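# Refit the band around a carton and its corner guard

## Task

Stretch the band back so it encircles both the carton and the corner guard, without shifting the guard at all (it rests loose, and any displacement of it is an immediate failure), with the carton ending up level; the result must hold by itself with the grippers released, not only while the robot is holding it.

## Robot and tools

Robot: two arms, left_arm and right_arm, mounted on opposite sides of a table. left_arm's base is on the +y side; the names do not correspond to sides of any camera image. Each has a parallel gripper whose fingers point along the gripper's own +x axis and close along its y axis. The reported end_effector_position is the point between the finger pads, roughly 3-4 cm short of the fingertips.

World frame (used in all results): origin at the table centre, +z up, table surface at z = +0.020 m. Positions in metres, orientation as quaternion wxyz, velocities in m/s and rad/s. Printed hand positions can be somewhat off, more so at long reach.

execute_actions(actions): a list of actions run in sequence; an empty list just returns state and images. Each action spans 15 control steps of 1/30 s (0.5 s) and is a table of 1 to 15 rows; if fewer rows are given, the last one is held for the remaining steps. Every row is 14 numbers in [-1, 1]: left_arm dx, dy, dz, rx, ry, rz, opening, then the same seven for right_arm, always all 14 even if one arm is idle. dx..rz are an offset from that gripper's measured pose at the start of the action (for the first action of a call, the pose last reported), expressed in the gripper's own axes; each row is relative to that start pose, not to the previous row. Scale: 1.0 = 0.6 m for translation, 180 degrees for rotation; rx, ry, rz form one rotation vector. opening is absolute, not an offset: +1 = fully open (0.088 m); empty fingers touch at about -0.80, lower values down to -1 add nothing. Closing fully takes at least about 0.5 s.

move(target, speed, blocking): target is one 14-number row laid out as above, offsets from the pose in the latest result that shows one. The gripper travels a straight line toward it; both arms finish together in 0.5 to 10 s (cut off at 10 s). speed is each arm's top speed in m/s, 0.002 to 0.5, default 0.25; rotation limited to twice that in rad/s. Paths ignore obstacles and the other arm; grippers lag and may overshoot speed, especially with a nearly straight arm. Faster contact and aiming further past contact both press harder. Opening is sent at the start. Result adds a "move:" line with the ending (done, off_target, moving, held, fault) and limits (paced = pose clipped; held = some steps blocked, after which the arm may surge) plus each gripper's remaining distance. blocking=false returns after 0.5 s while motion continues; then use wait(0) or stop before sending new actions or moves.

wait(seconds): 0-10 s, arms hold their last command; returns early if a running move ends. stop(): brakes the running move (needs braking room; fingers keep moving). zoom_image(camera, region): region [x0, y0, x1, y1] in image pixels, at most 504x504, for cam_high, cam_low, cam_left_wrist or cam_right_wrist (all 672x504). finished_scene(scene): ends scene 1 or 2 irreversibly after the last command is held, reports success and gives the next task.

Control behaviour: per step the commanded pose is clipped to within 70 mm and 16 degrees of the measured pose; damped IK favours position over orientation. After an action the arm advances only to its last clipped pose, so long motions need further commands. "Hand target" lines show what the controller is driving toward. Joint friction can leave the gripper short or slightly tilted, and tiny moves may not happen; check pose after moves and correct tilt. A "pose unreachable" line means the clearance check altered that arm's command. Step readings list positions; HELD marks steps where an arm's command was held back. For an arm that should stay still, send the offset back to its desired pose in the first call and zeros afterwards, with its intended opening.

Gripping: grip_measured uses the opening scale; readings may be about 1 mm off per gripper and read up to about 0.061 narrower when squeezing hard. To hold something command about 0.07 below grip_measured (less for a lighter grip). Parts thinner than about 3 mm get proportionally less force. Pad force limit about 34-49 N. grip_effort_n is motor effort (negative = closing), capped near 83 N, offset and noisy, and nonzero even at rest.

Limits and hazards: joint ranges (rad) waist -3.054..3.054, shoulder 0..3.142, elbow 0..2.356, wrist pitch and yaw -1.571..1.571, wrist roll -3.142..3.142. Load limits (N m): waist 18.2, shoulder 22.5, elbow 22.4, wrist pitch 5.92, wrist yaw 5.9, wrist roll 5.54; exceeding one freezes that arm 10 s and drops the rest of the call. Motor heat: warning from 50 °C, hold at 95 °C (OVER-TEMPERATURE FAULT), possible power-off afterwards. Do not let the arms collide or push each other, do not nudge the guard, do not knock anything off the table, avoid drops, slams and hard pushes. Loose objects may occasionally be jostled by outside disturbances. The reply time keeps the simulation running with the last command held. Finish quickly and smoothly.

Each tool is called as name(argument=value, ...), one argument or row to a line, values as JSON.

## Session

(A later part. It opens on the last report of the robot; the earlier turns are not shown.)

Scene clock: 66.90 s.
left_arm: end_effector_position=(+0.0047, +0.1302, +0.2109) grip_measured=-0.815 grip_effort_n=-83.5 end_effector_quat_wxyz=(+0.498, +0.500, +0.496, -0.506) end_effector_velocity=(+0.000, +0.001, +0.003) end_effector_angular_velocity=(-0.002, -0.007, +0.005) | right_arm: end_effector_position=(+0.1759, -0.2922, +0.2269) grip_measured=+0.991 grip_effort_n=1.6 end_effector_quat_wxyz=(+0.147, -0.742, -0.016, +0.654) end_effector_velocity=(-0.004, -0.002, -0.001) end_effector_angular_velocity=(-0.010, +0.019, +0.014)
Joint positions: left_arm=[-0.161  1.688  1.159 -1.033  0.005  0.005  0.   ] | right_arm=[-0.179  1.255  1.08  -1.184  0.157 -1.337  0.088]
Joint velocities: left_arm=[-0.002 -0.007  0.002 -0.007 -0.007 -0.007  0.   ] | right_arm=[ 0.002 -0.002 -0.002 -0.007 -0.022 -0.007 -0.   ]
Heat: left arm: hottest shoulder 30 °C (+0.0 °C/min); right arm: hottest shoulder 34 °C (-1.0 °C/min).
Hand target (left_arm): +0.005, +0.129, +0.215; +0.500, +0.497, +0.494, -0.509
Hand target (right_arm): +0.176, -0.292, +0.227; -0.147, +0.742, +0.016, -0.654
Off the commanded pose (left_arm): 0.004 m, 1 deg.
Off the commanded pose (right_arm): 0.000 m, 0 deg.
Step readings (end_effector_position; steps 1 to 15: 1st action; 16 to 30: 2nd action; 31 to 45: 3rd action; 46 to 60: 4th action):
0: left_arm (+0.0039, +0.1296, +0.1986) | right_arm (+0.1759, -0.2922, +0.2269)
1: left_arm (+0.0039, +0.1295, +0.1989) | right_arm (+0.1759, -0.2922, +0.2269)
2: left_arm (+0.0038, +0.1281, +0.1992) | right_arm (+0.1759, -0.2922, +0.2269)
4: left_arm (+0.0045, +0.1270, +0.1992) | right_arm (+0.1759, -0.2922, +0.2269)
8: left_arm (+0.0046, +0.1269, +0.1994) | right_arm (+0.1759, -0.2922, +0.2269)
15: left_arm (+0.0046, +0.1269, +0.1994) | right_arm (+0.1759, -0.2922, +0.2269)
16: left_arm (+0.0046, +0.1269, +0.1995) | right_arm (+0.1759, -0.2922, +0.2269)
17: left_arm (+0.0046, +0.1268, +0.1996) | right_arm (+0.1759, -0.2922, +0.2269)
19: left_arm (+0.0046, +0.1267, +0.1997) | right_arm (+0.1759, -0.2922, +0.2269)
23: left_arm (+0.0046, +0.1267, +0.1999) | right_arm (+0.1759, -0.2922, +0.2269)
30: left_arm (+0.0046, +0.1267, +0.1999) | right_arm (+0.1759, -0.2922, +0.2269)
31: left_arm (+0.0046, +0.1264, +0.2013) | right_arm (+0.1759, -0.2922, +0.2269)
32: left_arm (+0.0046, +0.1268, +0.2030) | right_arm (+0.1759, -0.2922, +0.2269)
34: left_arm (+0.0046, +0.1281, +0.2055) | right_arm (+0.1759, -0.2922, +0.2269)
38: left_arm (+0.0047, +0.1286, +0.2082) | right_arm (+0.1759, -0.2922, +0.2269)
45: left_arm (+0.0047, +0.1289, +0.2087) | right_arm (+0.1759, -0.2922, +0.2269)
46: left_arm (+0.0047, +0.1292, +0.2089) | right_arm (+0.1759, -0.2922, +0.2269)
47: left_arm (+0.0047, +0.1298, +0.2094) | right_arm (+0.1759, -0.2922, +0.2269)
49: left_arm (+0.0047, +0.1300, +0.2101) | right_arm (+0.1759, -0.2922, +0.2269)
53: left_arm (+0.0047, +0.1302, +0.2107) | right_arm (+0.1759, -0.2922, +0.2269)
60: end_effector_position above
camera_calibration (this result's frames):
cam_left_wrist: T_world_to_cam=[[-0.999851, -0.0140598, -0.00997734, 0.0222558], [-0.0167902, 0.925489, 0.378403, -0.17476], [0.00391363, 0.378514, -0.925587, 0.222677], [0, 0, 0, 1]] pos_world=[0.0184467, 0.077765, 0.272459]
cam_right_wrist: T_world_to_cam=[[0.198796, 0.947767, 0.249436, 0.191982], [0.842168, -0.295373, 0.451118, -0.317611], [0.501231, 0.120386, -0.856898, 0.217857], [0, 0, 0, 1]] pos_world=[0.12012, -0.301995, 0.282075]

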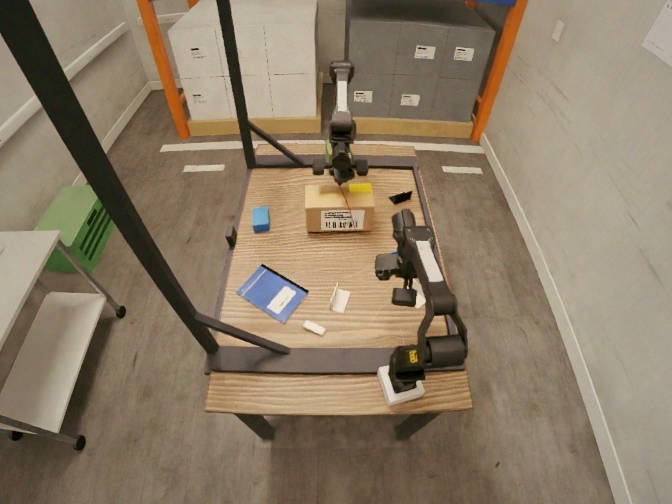

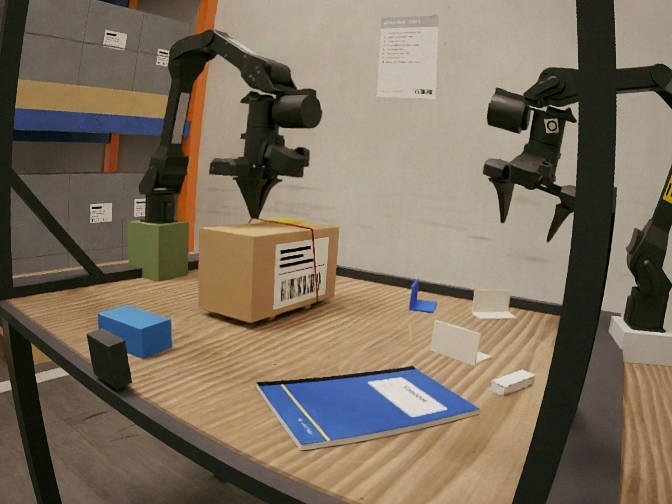

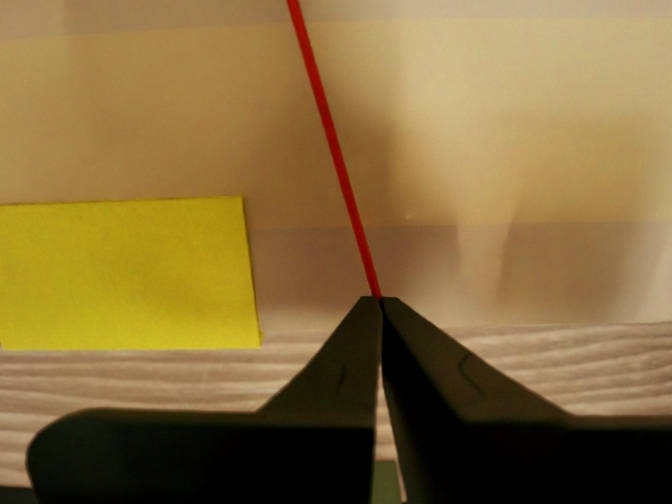

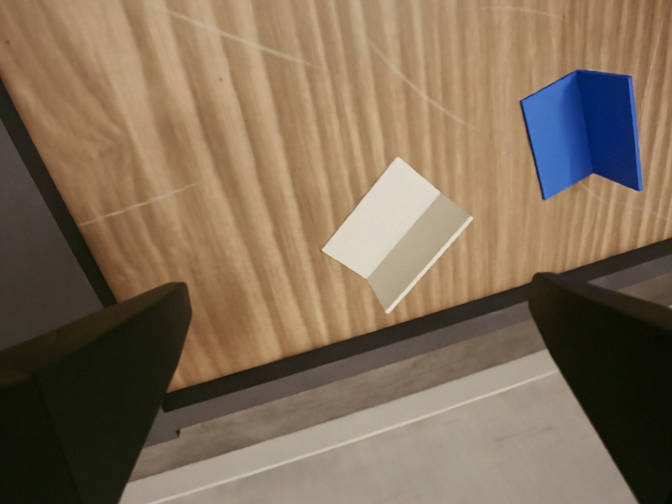

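move(
  target=[-0.025,0,-0.035,0,0,0,-1,0,0,0,0,0,0,1],
  speed=0.02,
)

move(
  target=[-0.015,0,-0.045,0,0,0,-1,0,0,0,0,0,0,1],
  speed=0.02,
)

zoom_image(
  camera="cam_low",
  region=[190,140,350,340],
)

Scene clock: 73.20 s.
left_arm: end_effector_position=(+0.0059, +0.1454, +0.2237) grip_measured=-0.815 grip_effort_n=-83.5 end_effector_quat_wxyz=(+0.501, +0.499, +0.494, -0.506) end_effector_velocity=(-0.002, -0.001, +0.000) end_effector_angular_velocity=(-0.007, +0.007, +0.005) | right_arm: end_effector_position=(+0.1759, -0.2922, +0.2269) grip_measured=+0.991 grip_effort_n=1.6 end_effector_quat_wxyz=(+0.147, -0.742, -0.016, +0.654) end_effector_velocity=(-0.004, +0.002, +0.001) end_effector_angular_velocity=(+0.008, +0.017, +0.028)
Joint positions: left_arm=[-0.16   1.614  1.131 -1.073  0.     0.005  0.   ] | right_arm=[-0.179  1.255  1.08  -1.184  0.157 -1.337  0.088]
Joint velocities: left_arm=[-0.002 -0.002 -0.002  0.007  0.007 -0.007  0.   ] | right_arm=[ 0.002 -0.002  0.002  0.007 -0.022 -0.022 -0.   ]
Heat: left arm: hottest shoulder 31 °C (+0.0 °C/min); right arm: hottest shoulder 33 °C (-4.1 °C/min).
Hand target (left_arm): +0.005, +0.151, +0.226; +0.498, +0.500, +0.496, -0.506
Hand target (right_arm): +0.176, -0.292, +0.227; -0.147, +0.742, +0.016, -0.654
Off the commanded pose (left_arm): 0.006 m, 0 deg.
Off the commanded pose (right_arm): 0.000 m, 0 deg.
move: done
camera_calibration (this result's frames):
cam_left_wrist: T_world_to_cam=[[-0.999772, -0.0157089, -0.0144319, 0.0250552], [-0.0199594, 0.92762, 0.372991, -0.192693], [0.00752801, 0.373194, -0.927723, 0.230032], [0, 0, 0, 1]] pos_world=[0.0194718, 0.0932932, 0.28564]
cam_right_wrist: T_world_to_cam=[[0.198796, 0.947767, 0.249436, 0.191982], [0.842168, -0.295373, 0.451118, -0.317611], [0.501231, 0.120386, -0.856898, 0.217857], [0, 0, 0, 1]] pos_world=[0.12012, -0.301995, 0.282075]

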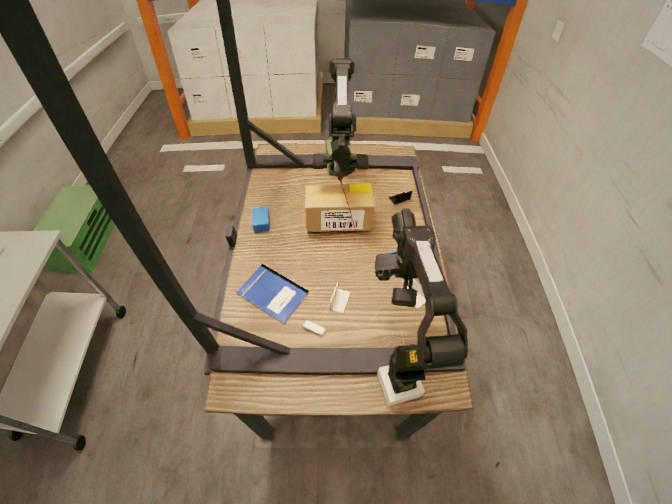

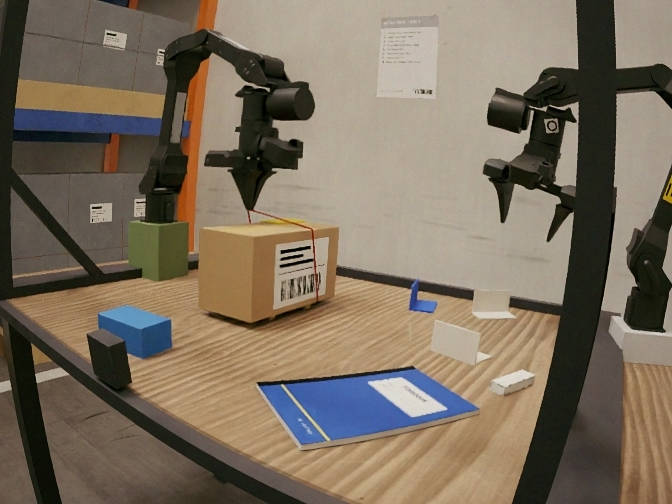

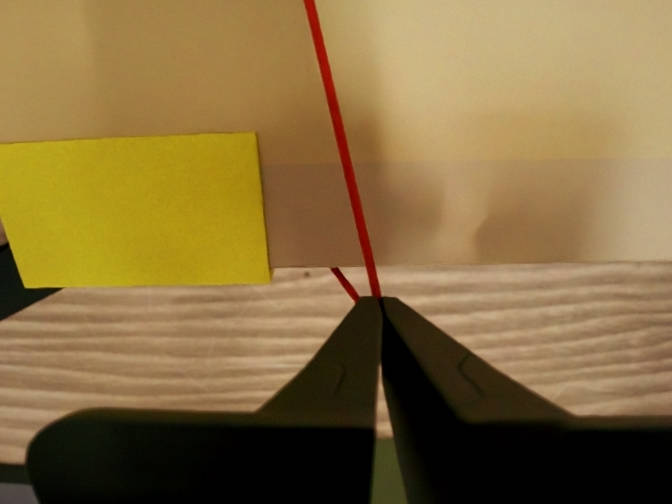

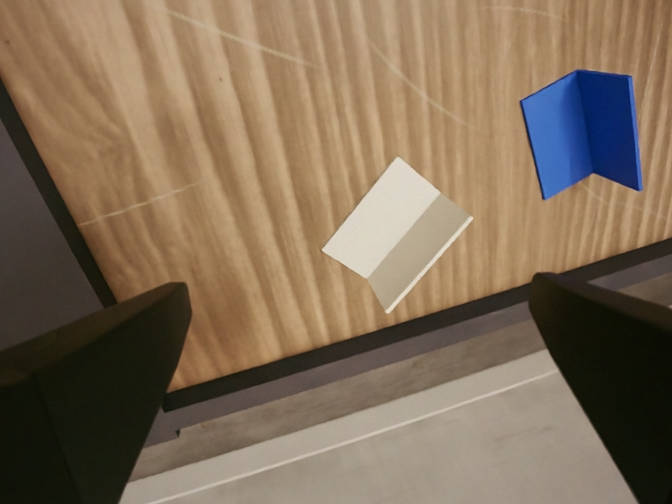

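Scene clock: 74.87 s.
left_arm: end_effector_position=(+0.0073, +0.1647, +0.2314) grip_measured=-0.815 grip_effort_n=-83.5 end_effector_quat_wxyz=(+0.506, +0.497, +0.490, -0.508) end_effector_velocity=(+0.000, +0.000, -0.000) end_effector_angular_velocity=(-0.007, -0.007, +0.005) | right_arm: end_effector_position=(+0.1759, -0.2922, +0.2269) grip_measured=+0.991 grip_effort_n=1.6 end_effector_quat_wxyz=(+0.147, -0.742, -0.016, +0.654) end_effector_velocity=(-0.004, -0.003, +0.000) end_effector_angular_velocity=(-0.003, +0.023, -0.000)
Joint positions: left_arm=[-0.158  1.524  1.072 -1.091 -0.005  0.005  0.   ] | right_arm=[-0.179  1.255  1.08  -1.184  0.157 -1.337  0.088]
Joint velocities: left_arm=[-0.002 -0.007 -0.007  0.007 -0.007 -0.007  0.   ] | right_arm=[ 0.002 -0.007 -0.002 -0.007 -0.022  0.007 -0.   ]
Heat: left arm: hottest shoulder 31 °C (+0.0 °C/min); right arm: hottest shoulder 33 °C (-4.0 °C/min).
Hand target (left_arm): +0.006, +0.172, +0.232; +0.501, +0.499, +0.494, -0.506
Hand target (right_arm): +0.176, -0.292, +0.227; -0.147, +0.742, +0.016, -0.654
Off the commanded pose (left_arm): 0.008 m, 1 deg.
Off the commanded pose (right_arm): 0.000 m, 0 deg.
move: done
camera_calibration (this result's frames):
cam_left_wrist: T_world_to_cam=[[-0.999648, -0.0175774, -0.0198722, 0.0284017], [-0.0235661, 0.932353, 0.36078, -0.211414], [0.0121864, 0.361121, -0.932439, 0.232997], [0, 0, 0, 1]] pos_world=[0.0205701, 0.113472, 0.294094]
cam_right_wrist: T_world_to_cam=[[0.198796, 0.947767, 0.249436, 0.191982], [0.842168, -0.295373, 0.451118, -0.317611], [0.501231, 0.120386, -0.856898, 0.217857], [0, 0, 0, 1]] pos_world=[0.12012, -0.301995, 0.282075]

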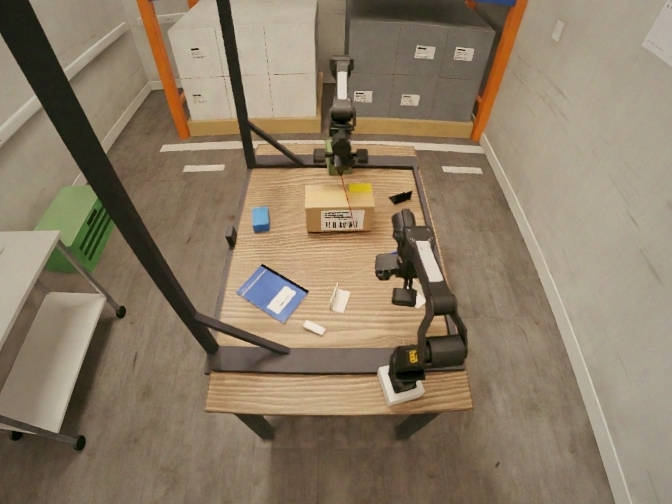

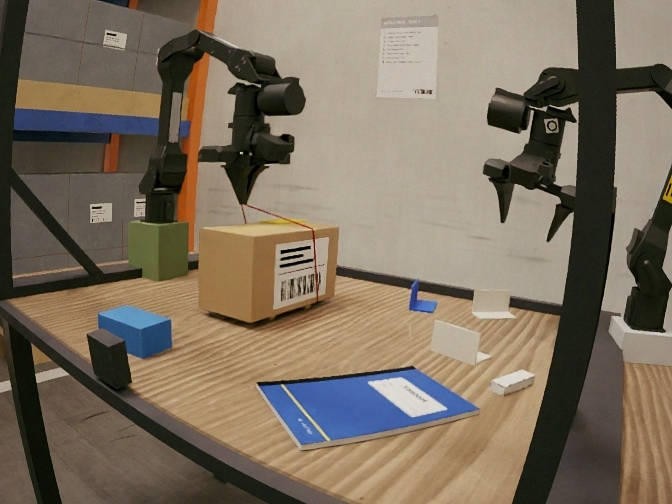

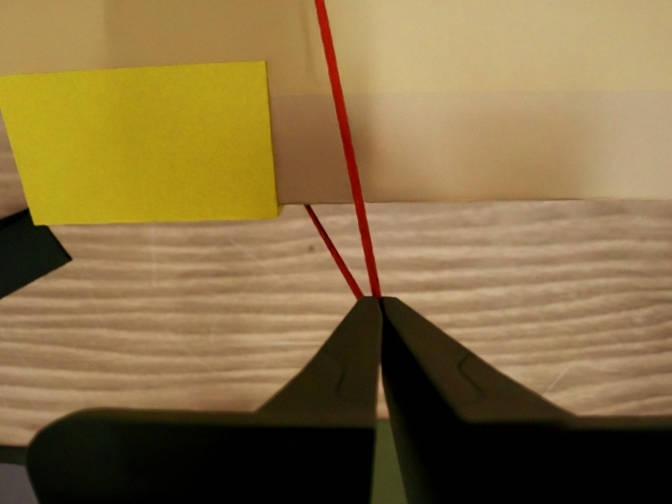

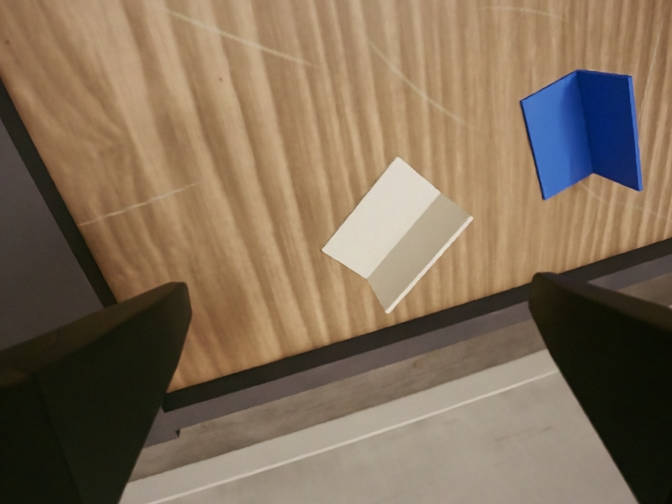

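Region (190, 140, 350, 340) of cam_low's 672x504 image, scaled by 2.520, with more detail than that image has; it fills the left 403 columns of this view, and the rest is white.

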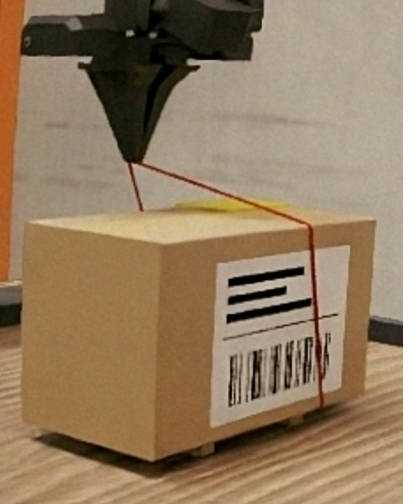

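move(
  target=[0,0.10,-0.012,0,0,0,-1,0,0,0,0,0,0,1],
  speed=0.03,
)

move(
  target=[0,0.07,-0.005,0,0,0,-1,0,0,0,0,0,0,1],
  speed=0.03,
)

zoom_image(
  camera="cam_high",
  region=[290,140,410,250],
)

Scene clock: 87.93 s.
left_arm: end_effector_position=(+0.0660, +0.1687, +0.2314) grip_measured=-0.815 grip_effort_n=-83.5 end_effector_quat_wxyz=(+0.509, +0.494, +0.486, -0.511) end_effector_velocity=(-0.001, +0.002, -0.000) end_effector_angular_velocity=(+0.006, +0.008, -0.005) | right_arm: end_effector_position=(+0.1759, -0.2922, +0.2269) grip_measured=+0.991 grip_effort_n=2.1 end_effector_quat_wxyz=(+0.147, -0.742, -0.016, +0.654) end_effector_velocity=(+0.002, -0.006, +0.000) end_effector_angular_velocity=(-0.016, -0.007, -0.011)
Joint positions: left_arm=[ 0.072  1.524  1.071 -1.079  0.003  0.236  0.   ] | right_arm=[-0.179  1.255  1.08  -1.184  0.157 -1.337  0.088]
Joint velocities: left_arm=[ 0.002 -0.002 -0.002 -0.007  0.007  0.007  0.   ] | right_arm=[-0.002 -0.007 -0.002 -0.022  0.007  0.007  0.   ]
Heat: left arm: hottest shoulder 32 °C (+3.0 °C/min); right arm: hottest shoulder 33 °C (-3.0 °C/min).
Hand target (left_arm): +0.068, +0.172, +0.232; +0.507, +0.497, +0.489, -0.508
Hand target (right_arm): +0.176, -0.292, +0.227; -0.147, +0.742, +0.016, -0.654
Off the commanded pose (left_arm): 0.003 m, 1 deg.
Off the commanded pose (right_arm): 0.000 m, 0 deg.
move: done
camera_calibration (this result's frames):
cam_left_wrist: T_world_to_cam=[[-0.999649, -0.0168986, -0.0203981, 0.0872397], [-0.022968, 0.936584, 0.349689, -0.211906], [0.0131953, 0.350035, -0.936644, 0.233621], [0, 0, 0, 1]] pos_world=[0.0792594, 0.118167, 0.2947]
cam_right_wrist: T_world_to_cam=[[0.198796, 0.947767, 0.249436, 0.191982], [0.842168, -0.295373, 0.451118, -0.317611], [0.501231, 0.120386, -0.856898, 0.217857], [0, 0, 0, 1]] pos_world=[0.12012, -0.301995, 0.282075]

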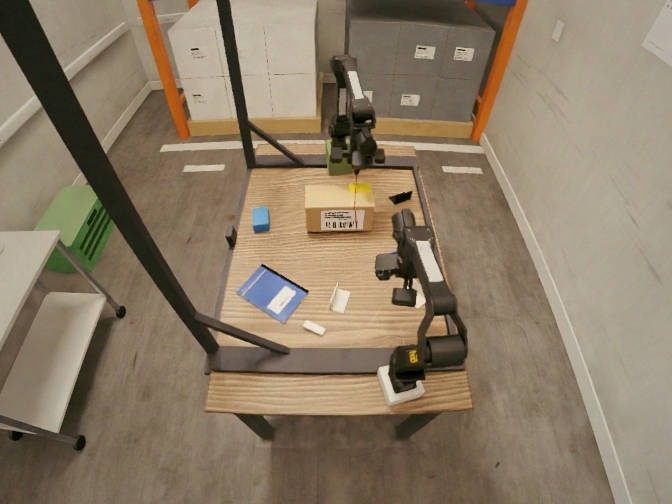

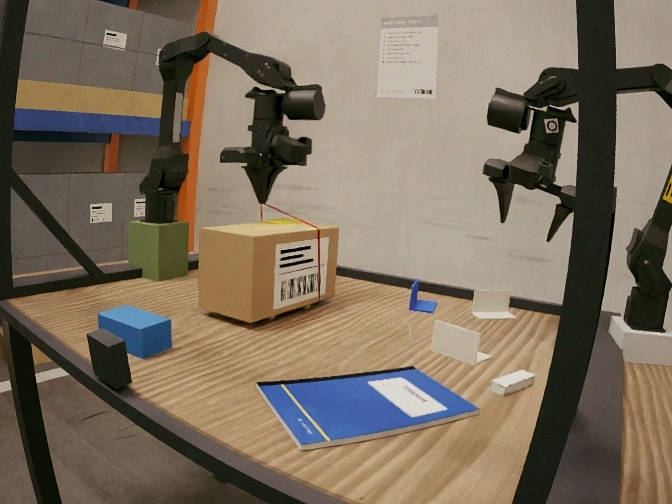

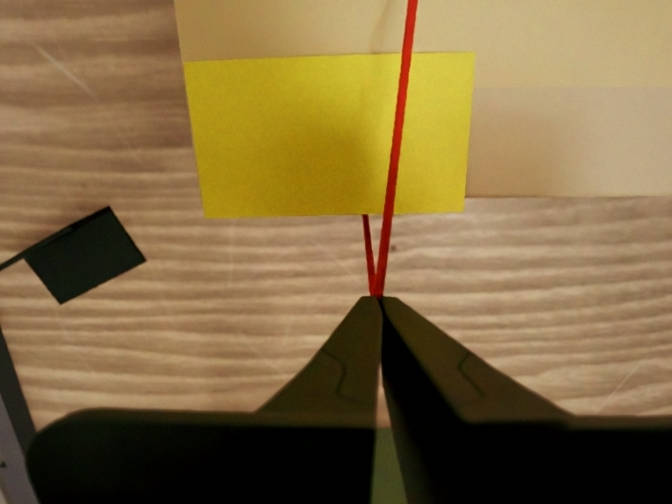

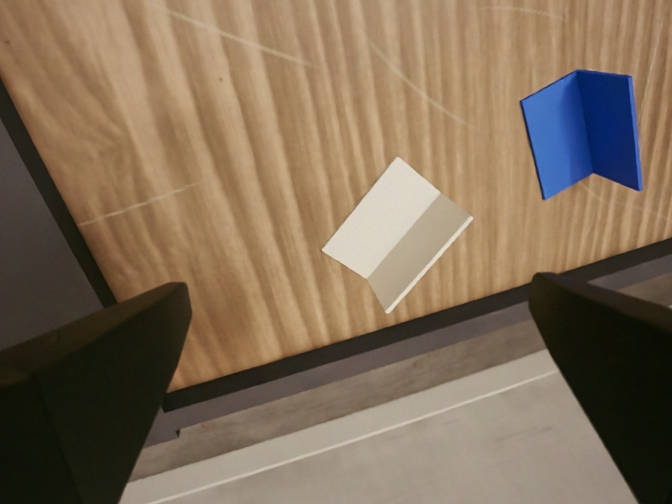

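Scene clock: 89.63 s.
left_arm: end_effector_position=(+0.1041, +0.1689, +0.2324) grip_measured=-0.815 grip_effort_n=-83.5 end_effector_quat_wxyz=(+0.511, +0.490, +0.481, -0.518) end_effector_velocity=(+0.002, +0.007, -0.002) end_effector_angular_velocity=(+0.033, -0.012, -0.018) | right_arm: end_effector_position=(+0.1759, -0.2922, +0.2269) grip_measured=+0.991 grip_effort_n=1.2 end_effector_quat_wxyz=(+0.147, -0.742, -0.016, +0.654) end_effector_velocity=(-0.001, +0.001, +0.001) end_effector_angular_velocity=(+0.011, +0.006, +0.006)
Joint positions: left_arm=[ 0.217  1.552  1.103 -1.067  0.02   0.387  0.   ] | right_arm=[-0.179  1.255  1.08  -1.184  0.157 -1.337  0.088]
Joint velocities: left_arm=[ 0.002  0.002 -0.002 -0.022 -0.022  0.022  0.   ] | right_arm=[-0.002 -0.007 -0.002  0.007 -0.007 -0.007  0.   ]
Heat: left arm: hottest shoulder 32 °C (+3.0 °C/min); right arm: hottest shoulder 33 °C (-3.0 °C/min).
Hand target (left_arm): +0.108, +0.172, +0.232; +0.509, +0.494, +0.486, -0.511
Hand target (right_arm): +0.176, -0.292, +0.227; -0.147, +0.742, +0.016, -0.654
Off the commanded pose (left_arm): 0.005 m, 1 deg.
Off the commanded pose (right_arm): 0.000 m, 0 deg.
move: done
camera_calibration (this result's frames):
cam_left_wrist: T_world_to_cam=[[-0.999816, -0.011266, -0.015543, 0.123234], [-0.0157992, 0.942825, 0.332913, -0.209528], [0.0109037, 0.333097, -0.942829, 0.238587], [0, 0, 0, 1]] pos_world=[0.117299, 0.119464, 0.296616]
cam_right_wrist: T_world_to_cam=[[0.198796, 0.947767, 0.249436, 0.191982], [0.842168, -0.295373, 0.451118, -0.317611], [0.501231, 0.120386, -0.856898, 0.217857], [0, 0, 0, 1]] pos_world=[0.12012, -0.301995, 0.282075]

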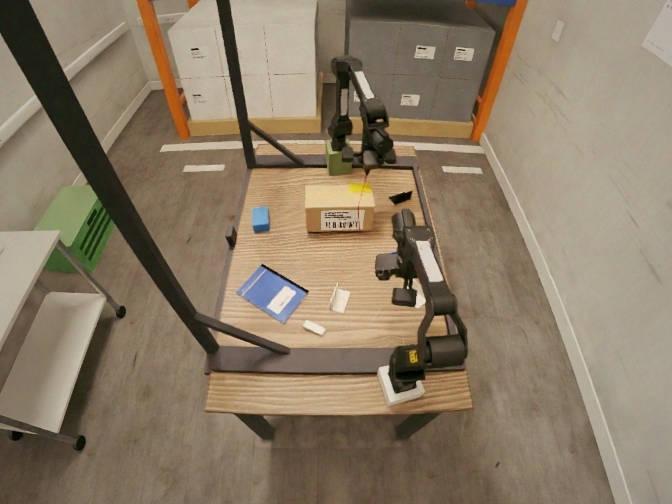

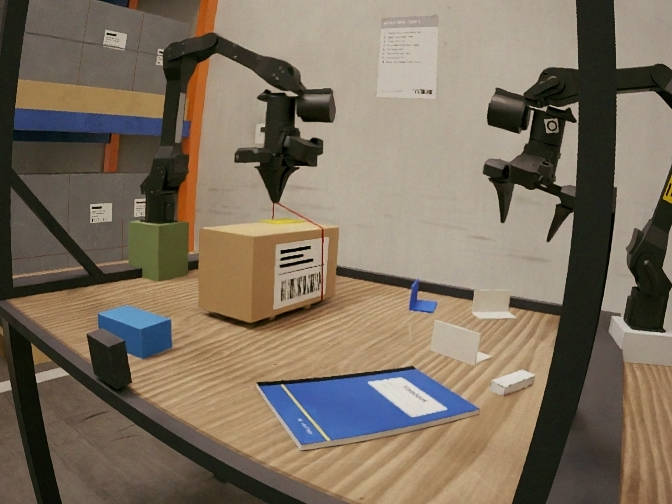

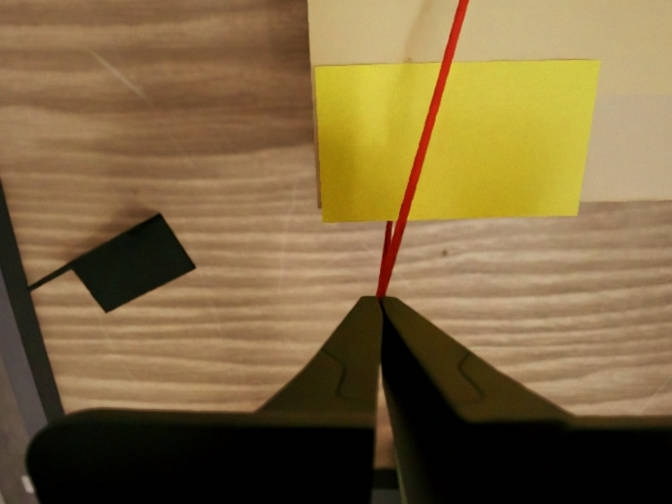

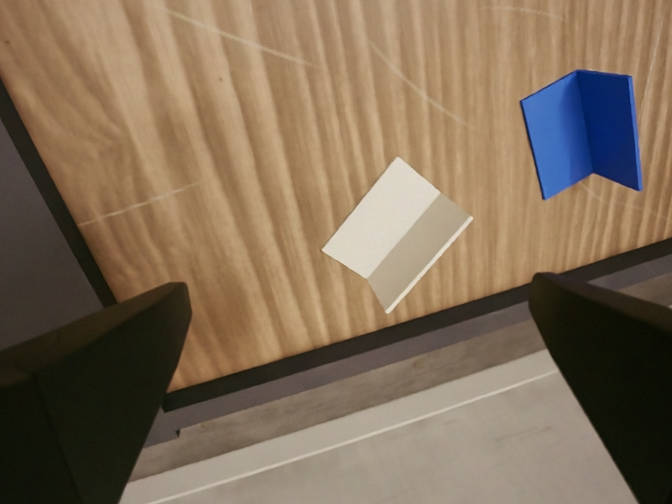

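Region (290, 140, 410, 250) of cam_high's 672x504 image, scaled by 4.200, with more detail than that image has; it fills the top 462 rows of this view, and the rest is white.

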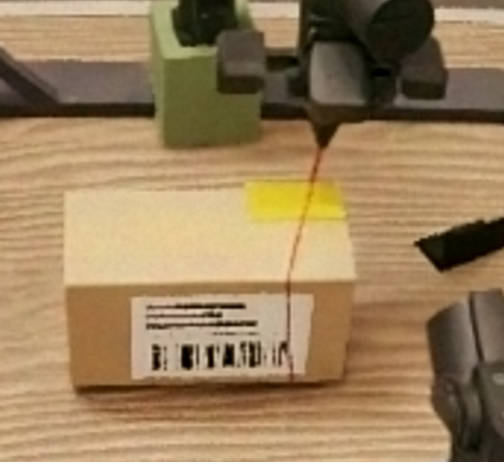

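move(
  target=[0.02,-0.05,0.005,0,0,0,-1,0,0,0,0,0,0,1],
  speed=0.03,
)

move(
  target=[0.03,0,0.0,0,0.005,0,-1,0,0,0,0,0,0,1],
  speed=0.02,
)

zoom_image(
  camera="cam_low",
  region=[200,150,340,250],
)

Scene clock: 104.93 s.
left_arm: end_effector_position=(+0.0742, +0.1601, +0.2208) grip_measured=-0.815 grip_effort_n=-83.5 end_effector_quat_wxyz=(+0.510, +0.487, +0.479, -0.523) end_effector_velocity=(-0.003, -0.000, +0.000) end_effector_angular_velocity=(-0.009, +0.007, +0.014) | right_arm: end_effector_position=(+0.1759, -0.2922, +0.2269) grip_measured=+0.991 grip_effort_n=1.2 end_effector_quat_wxyz=(+0.147, -0.742, -0.016, +0.654) end_effector_velocity=(+0.002, -0.005, -0.001) end_effector_angular_velocity=(-0.023, -0.010, +0.003)
Joint positions: left_arm=[ 0.105  1.552  1.055 -1.009  0.023  0.28   0.   ] | right_arm=[-0.179  1.255  1.08  -1.184  0.157 -1.337  0.088]
Joint velocities: left_arm=[-0.007 -0.007 -0.007  0.007  0.007 -0.022  0.   ] | right_arm=[-0.002 -0.002 -0.002 -0.022  0.007 -0.007  0.   ]
Heat: left arm: hottest shoulder 31 °C (+2.0 °C/min); right arm: hottest shoulder 33 °C (-2.0 °C/min).
Hand target (left_arm): +0.074, +0.165, +0.220; +0.510, +0.489, +0.482, -0.518
Hand target (right_arm): +0.176, -0.292, +0.227; -0.147, +0.742, +0.016, -0.654
Off the commanded pose (left_arm): 0.006 m, 1 deg.
Off the commanded pose (right_arm): 0.000 m, 0 deg.
move: done
camera_calibration (this result's frames):
cam_left_wrist: T_world_to_cam=[[-0.999948, -0.00526344, -0.00872784, 0.090606], [-0.00780046, 0.946376, 0.322973, -0.196802], [0.00655987, 0.323024, -0.946368, 0.233573], [0, 0, 0, 1]] pos_world=[0.087534, 0.111276, 0.285398]
cam_right_wrist: T_world_to_cam=[[0.198796, 0.947767, 0.249436, 0.191982], [0.842168, -0.295373, 0.451118, -0.317611], [0.501231, 0.120386, -0.856898, 0.217857], [0, 0, 0, 1]] pos_world=[0.12012, -0.301995, 0.282075]

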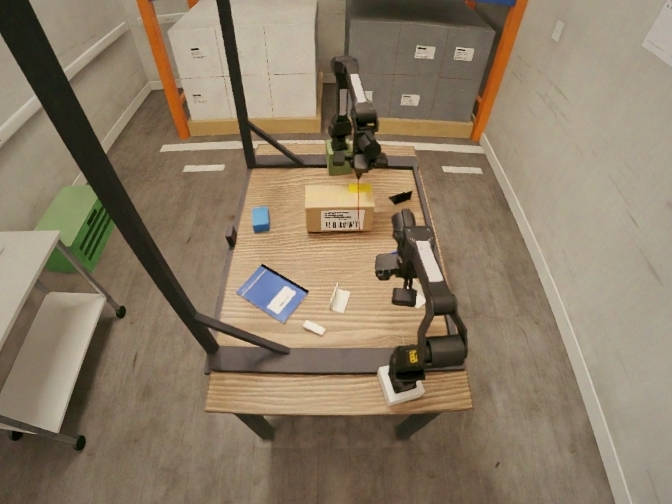

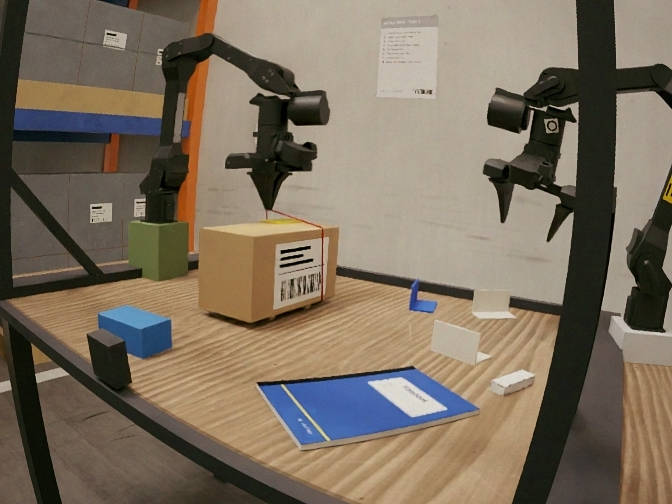

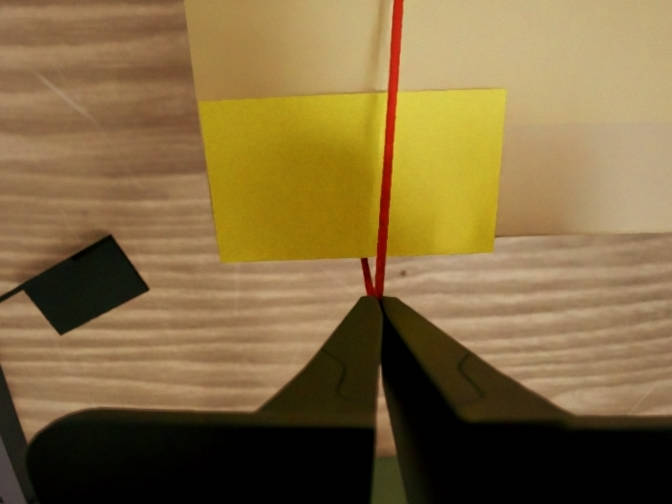

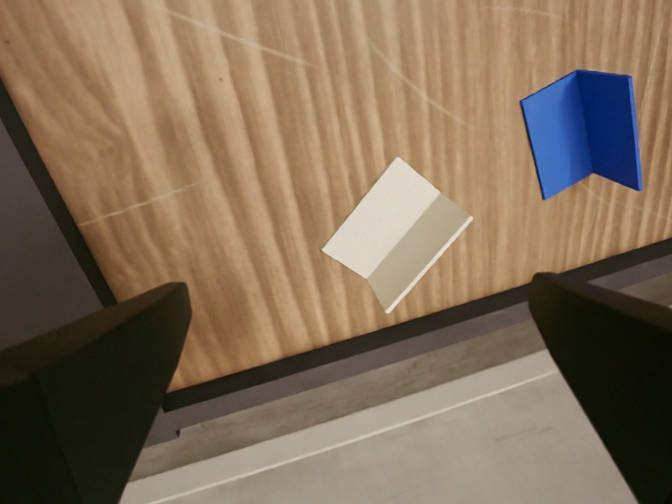

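Scene clock: 106.10 s.
left_arm: end_effector_position=(+0.0751, +0.1536, +0.2093) grip_measured=-0.815 grip_effort_n=-83.5 end_effector_quat_wxyz=(+0.514, +0.484, +0.473, -0.527) end_effector_velocity=(+0.001, +0.007, -0.003) end_effector_angular_velocity=(+0.036, -0.014, -0.008) | right_arm: end_effector_position=(+0.1759, -0.2922, +0.2269) grip_measured=+0.991 grip_effort_n=1.6 end_effector_quat_wxyz=(+0.147, -0.742, -0.016, +0.654) end_effector_velocity=(-0.002, -0.000, -0.001) end_effector_angular_velocity=(+0.003, +0.009, -0.003)
Joint positions: left_arm=[ 0.103  1.577  1.031 -0.945  0.023  0.28   0.   ] | right_arm=[-0.179  1.255  1.08  -1.184  0.157 -1.337  0.088]
Joint velocities: left_arm=[-0.002  0.002 -0.007 -0.022 -0.022  0.007  0.   ] | right_arm=[ 0.002 -0.002 -0.007  0.007 -0.007  0.007  0.   ]
Heat: left arm: hottest shoulder 31 °C (+1.0 °C/min); right arm: hottest shoulder 33 °C (-2.0 °C/min).
Hand target (left_arm): +0.074, +0.159, +0.203; +0.506, +0.491, +0.483, -0.519
Hand target (right_arm): +0.176, -0.292, +0.227; -0.147, +0.742, +0.016, -0.654
Off the commanded pose (left_arm): 0.008 m, 2 deg.
Off the commanded pose (right_arm): 0.000 m, 0 deg.
move: done
camera_calibration (this result's frames):
cam_left_wrist: T_world_to_cam=[[-0.999916, -0.00275502, -0.0126607, 0.0918645], [-0.00652809, 0.951171, 0.308597, -0.184754], [0.0111923, 0.308654, -0.951109, 0.227685], [0, 0, 0, 1]] pos_world=[0.0881024, 0.10571, 0.274731]
cam_right_wrist: T_world_to_cam=[[0.198796, 0.947767, 0.249436, 0.191982], [0.842168, -0.295373, 0.451118, -0.317611], [0.501231, 0.120386, -0.856898, 0.217857], [0, 0, 0, 1]] pos_world=[0.12012, -0.301995, 0.282075]

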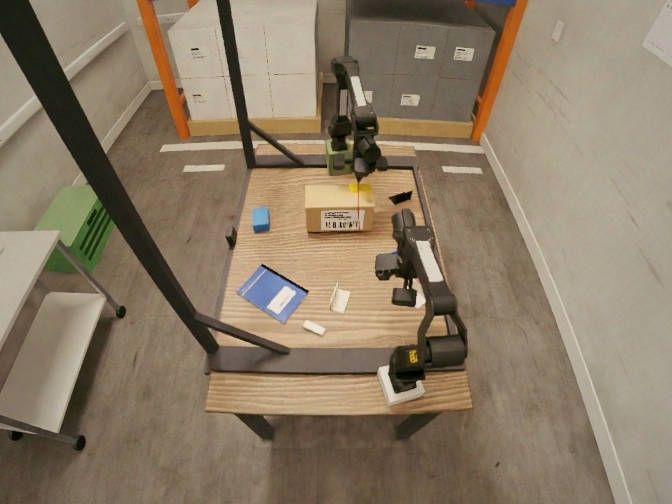

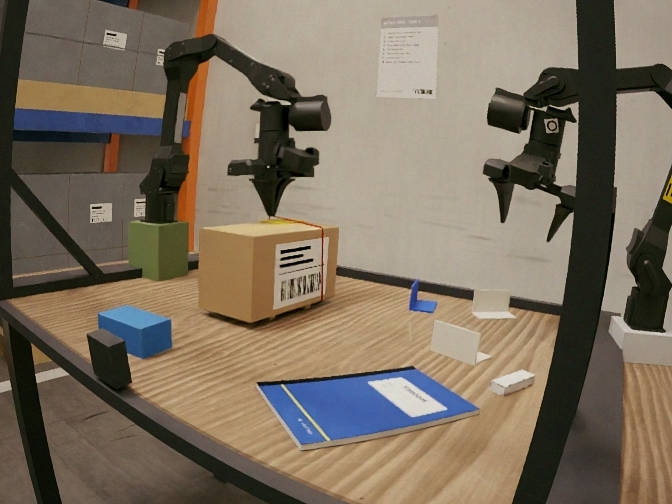

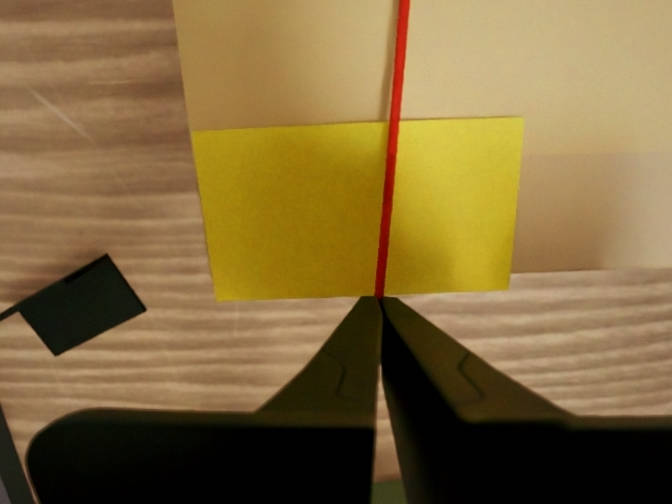

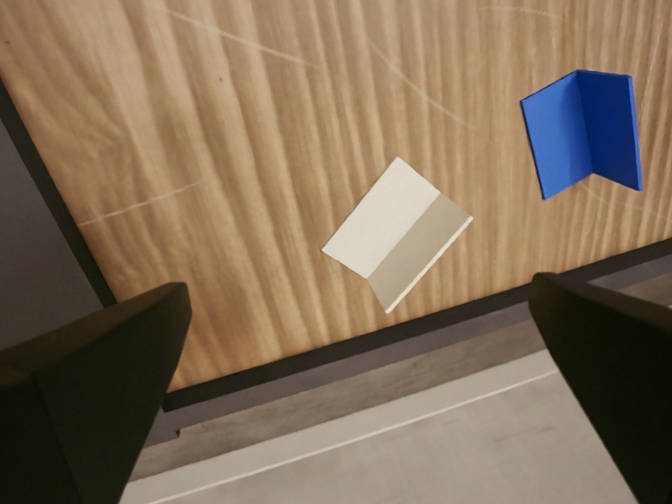

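Region (200, 150, 340, 250) of cam_low's 672x504 image, scaled by 3.600, with more detail than that image has; it fills the top 360 rows of this view, and the rest is white.

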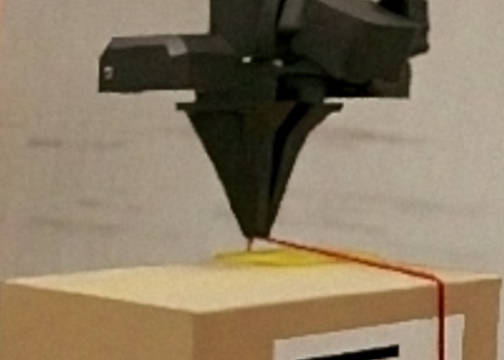

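move(
  target=[0.0,0.003,-0.015,0,0.03,0,-1,0,0,0,0,0,0,1],
  speed=0.02,
)

zoom_image(
  camera="cam_low",
  region=[200,150,340,250],
)

Scene clock: 117.07 s.
left_arm: end_effector_position=(+0.0761, +0.1595, +0.2113) grip_measured=-0.815 grip_effort_n=-83.5 end_effector_quat_wxyz=(+0.497, +0.501, +0.491, -0.510) end_effector_velocity=(+0.002, +0.001, +0.001) end_effector_angular_velocity=(+0.004, -0.007, -0.005) | right_arm: end_effector_position=(+0.1759, -0.2922, +0.2269) grip_measured=+0.991 grip_effort_n=1.6 end_effector_quat_wxyz=(+0.147, -0.742, -0.016, +0.654) end_effector_velocity=(-0.001, -0.002, -0.001) end_effector_angular_velocity=(-0.012, +0.016, +0.019)
Joint positions: left_arm=[ 0.103  1.608  1.074 -1.023  0.007  0.28   0.   ] | right_arm=[-0.179  1.255  1.08  -1.184  0.157 -1.337  0.088]
Joint velocities: left_arm=[ 0.002 -0.002  0.002 -0.007 -0.007  0.007  0.   ] | right_arm=[-0.007 -0.002 -0.002 -0.007 -0.022 -0.022 -0.   ]
Heat: left arm: hottest shoulder 31 °C (+1.0 °C/min); right arm: hottest shoulder 33 °C (-1.0 °C/min).
Hand target (left_arm): +0.077, +0.163, +0.209; +0.491, +0.508, +0.497, -0.503
Hand target (right_arm): +0.176, -0.292, +0.227; -0.147, +0.742, +0.016, -0.654
Off the commanded pose (left_arm): 0.004 m, 1 deg.
Off the commanded pose (right_arm): 0.000 m, 0 deg.
move: done
camera_calibration (this result's frames):
cam_left_wrist: T_world_to_cam=[[-0.999932, -0.00267288, -0.0113695, 0.0925779], [-0.00672236, 0.927763, 0.373111, -0.200794], [0.00955096, 0.373162, -0.927717, 0.212628], [0, 0, 0, 1]] pos_world=[0.089191, 0.107192, 0.273229]
cam_right_wrist: T_world_to_cam=[[0.198796, 0.947767, 0.249436, 0.191982], [0.842168, -0.295373, 0.451118, -0.317611], [0.501231, 0.120386, -0.856898, 0.217857], [0, 0, 0, 1]] pos_world=[0.12012, -0.301995, 0.282075]

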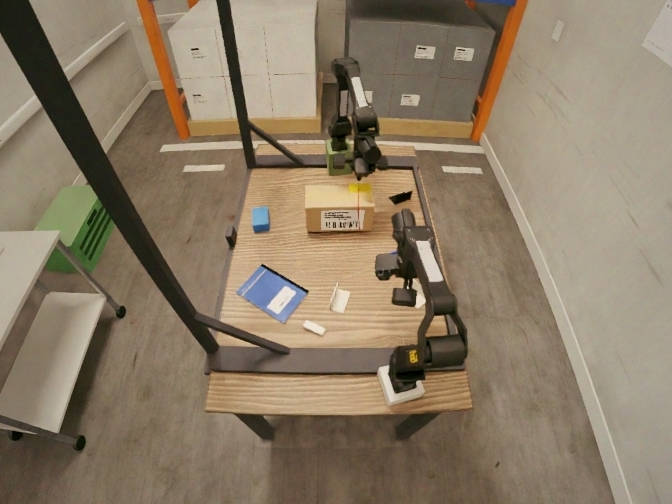

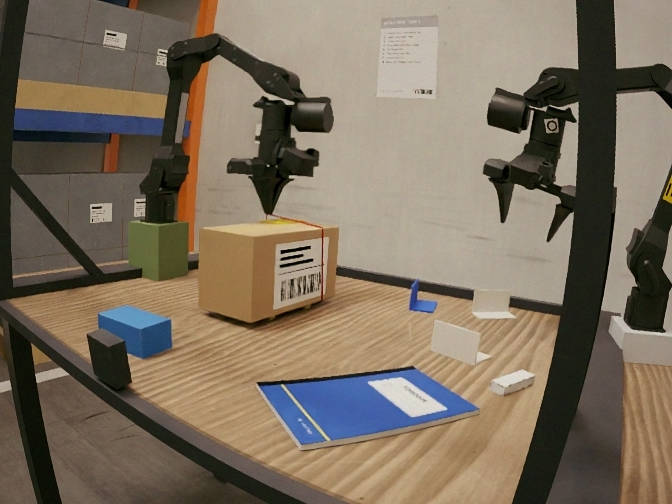

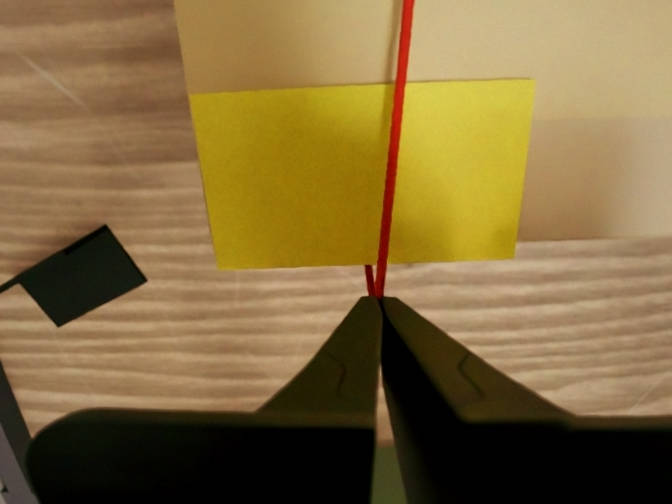

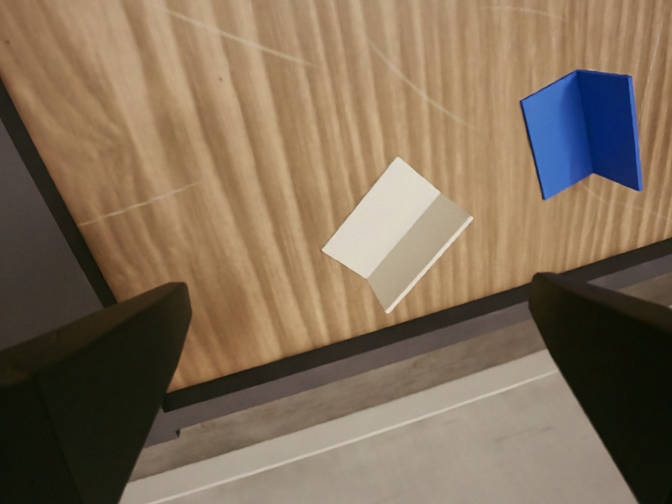

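Region (200, 150, 340, 250) of cam_low's 672x504 image, scaled by 3.600, with more detail than that image has; it fills the top 360 rows of this view, and the rest is white.

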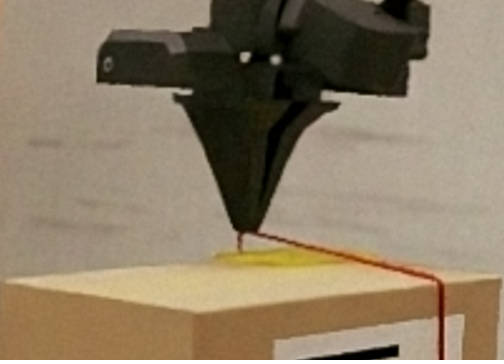

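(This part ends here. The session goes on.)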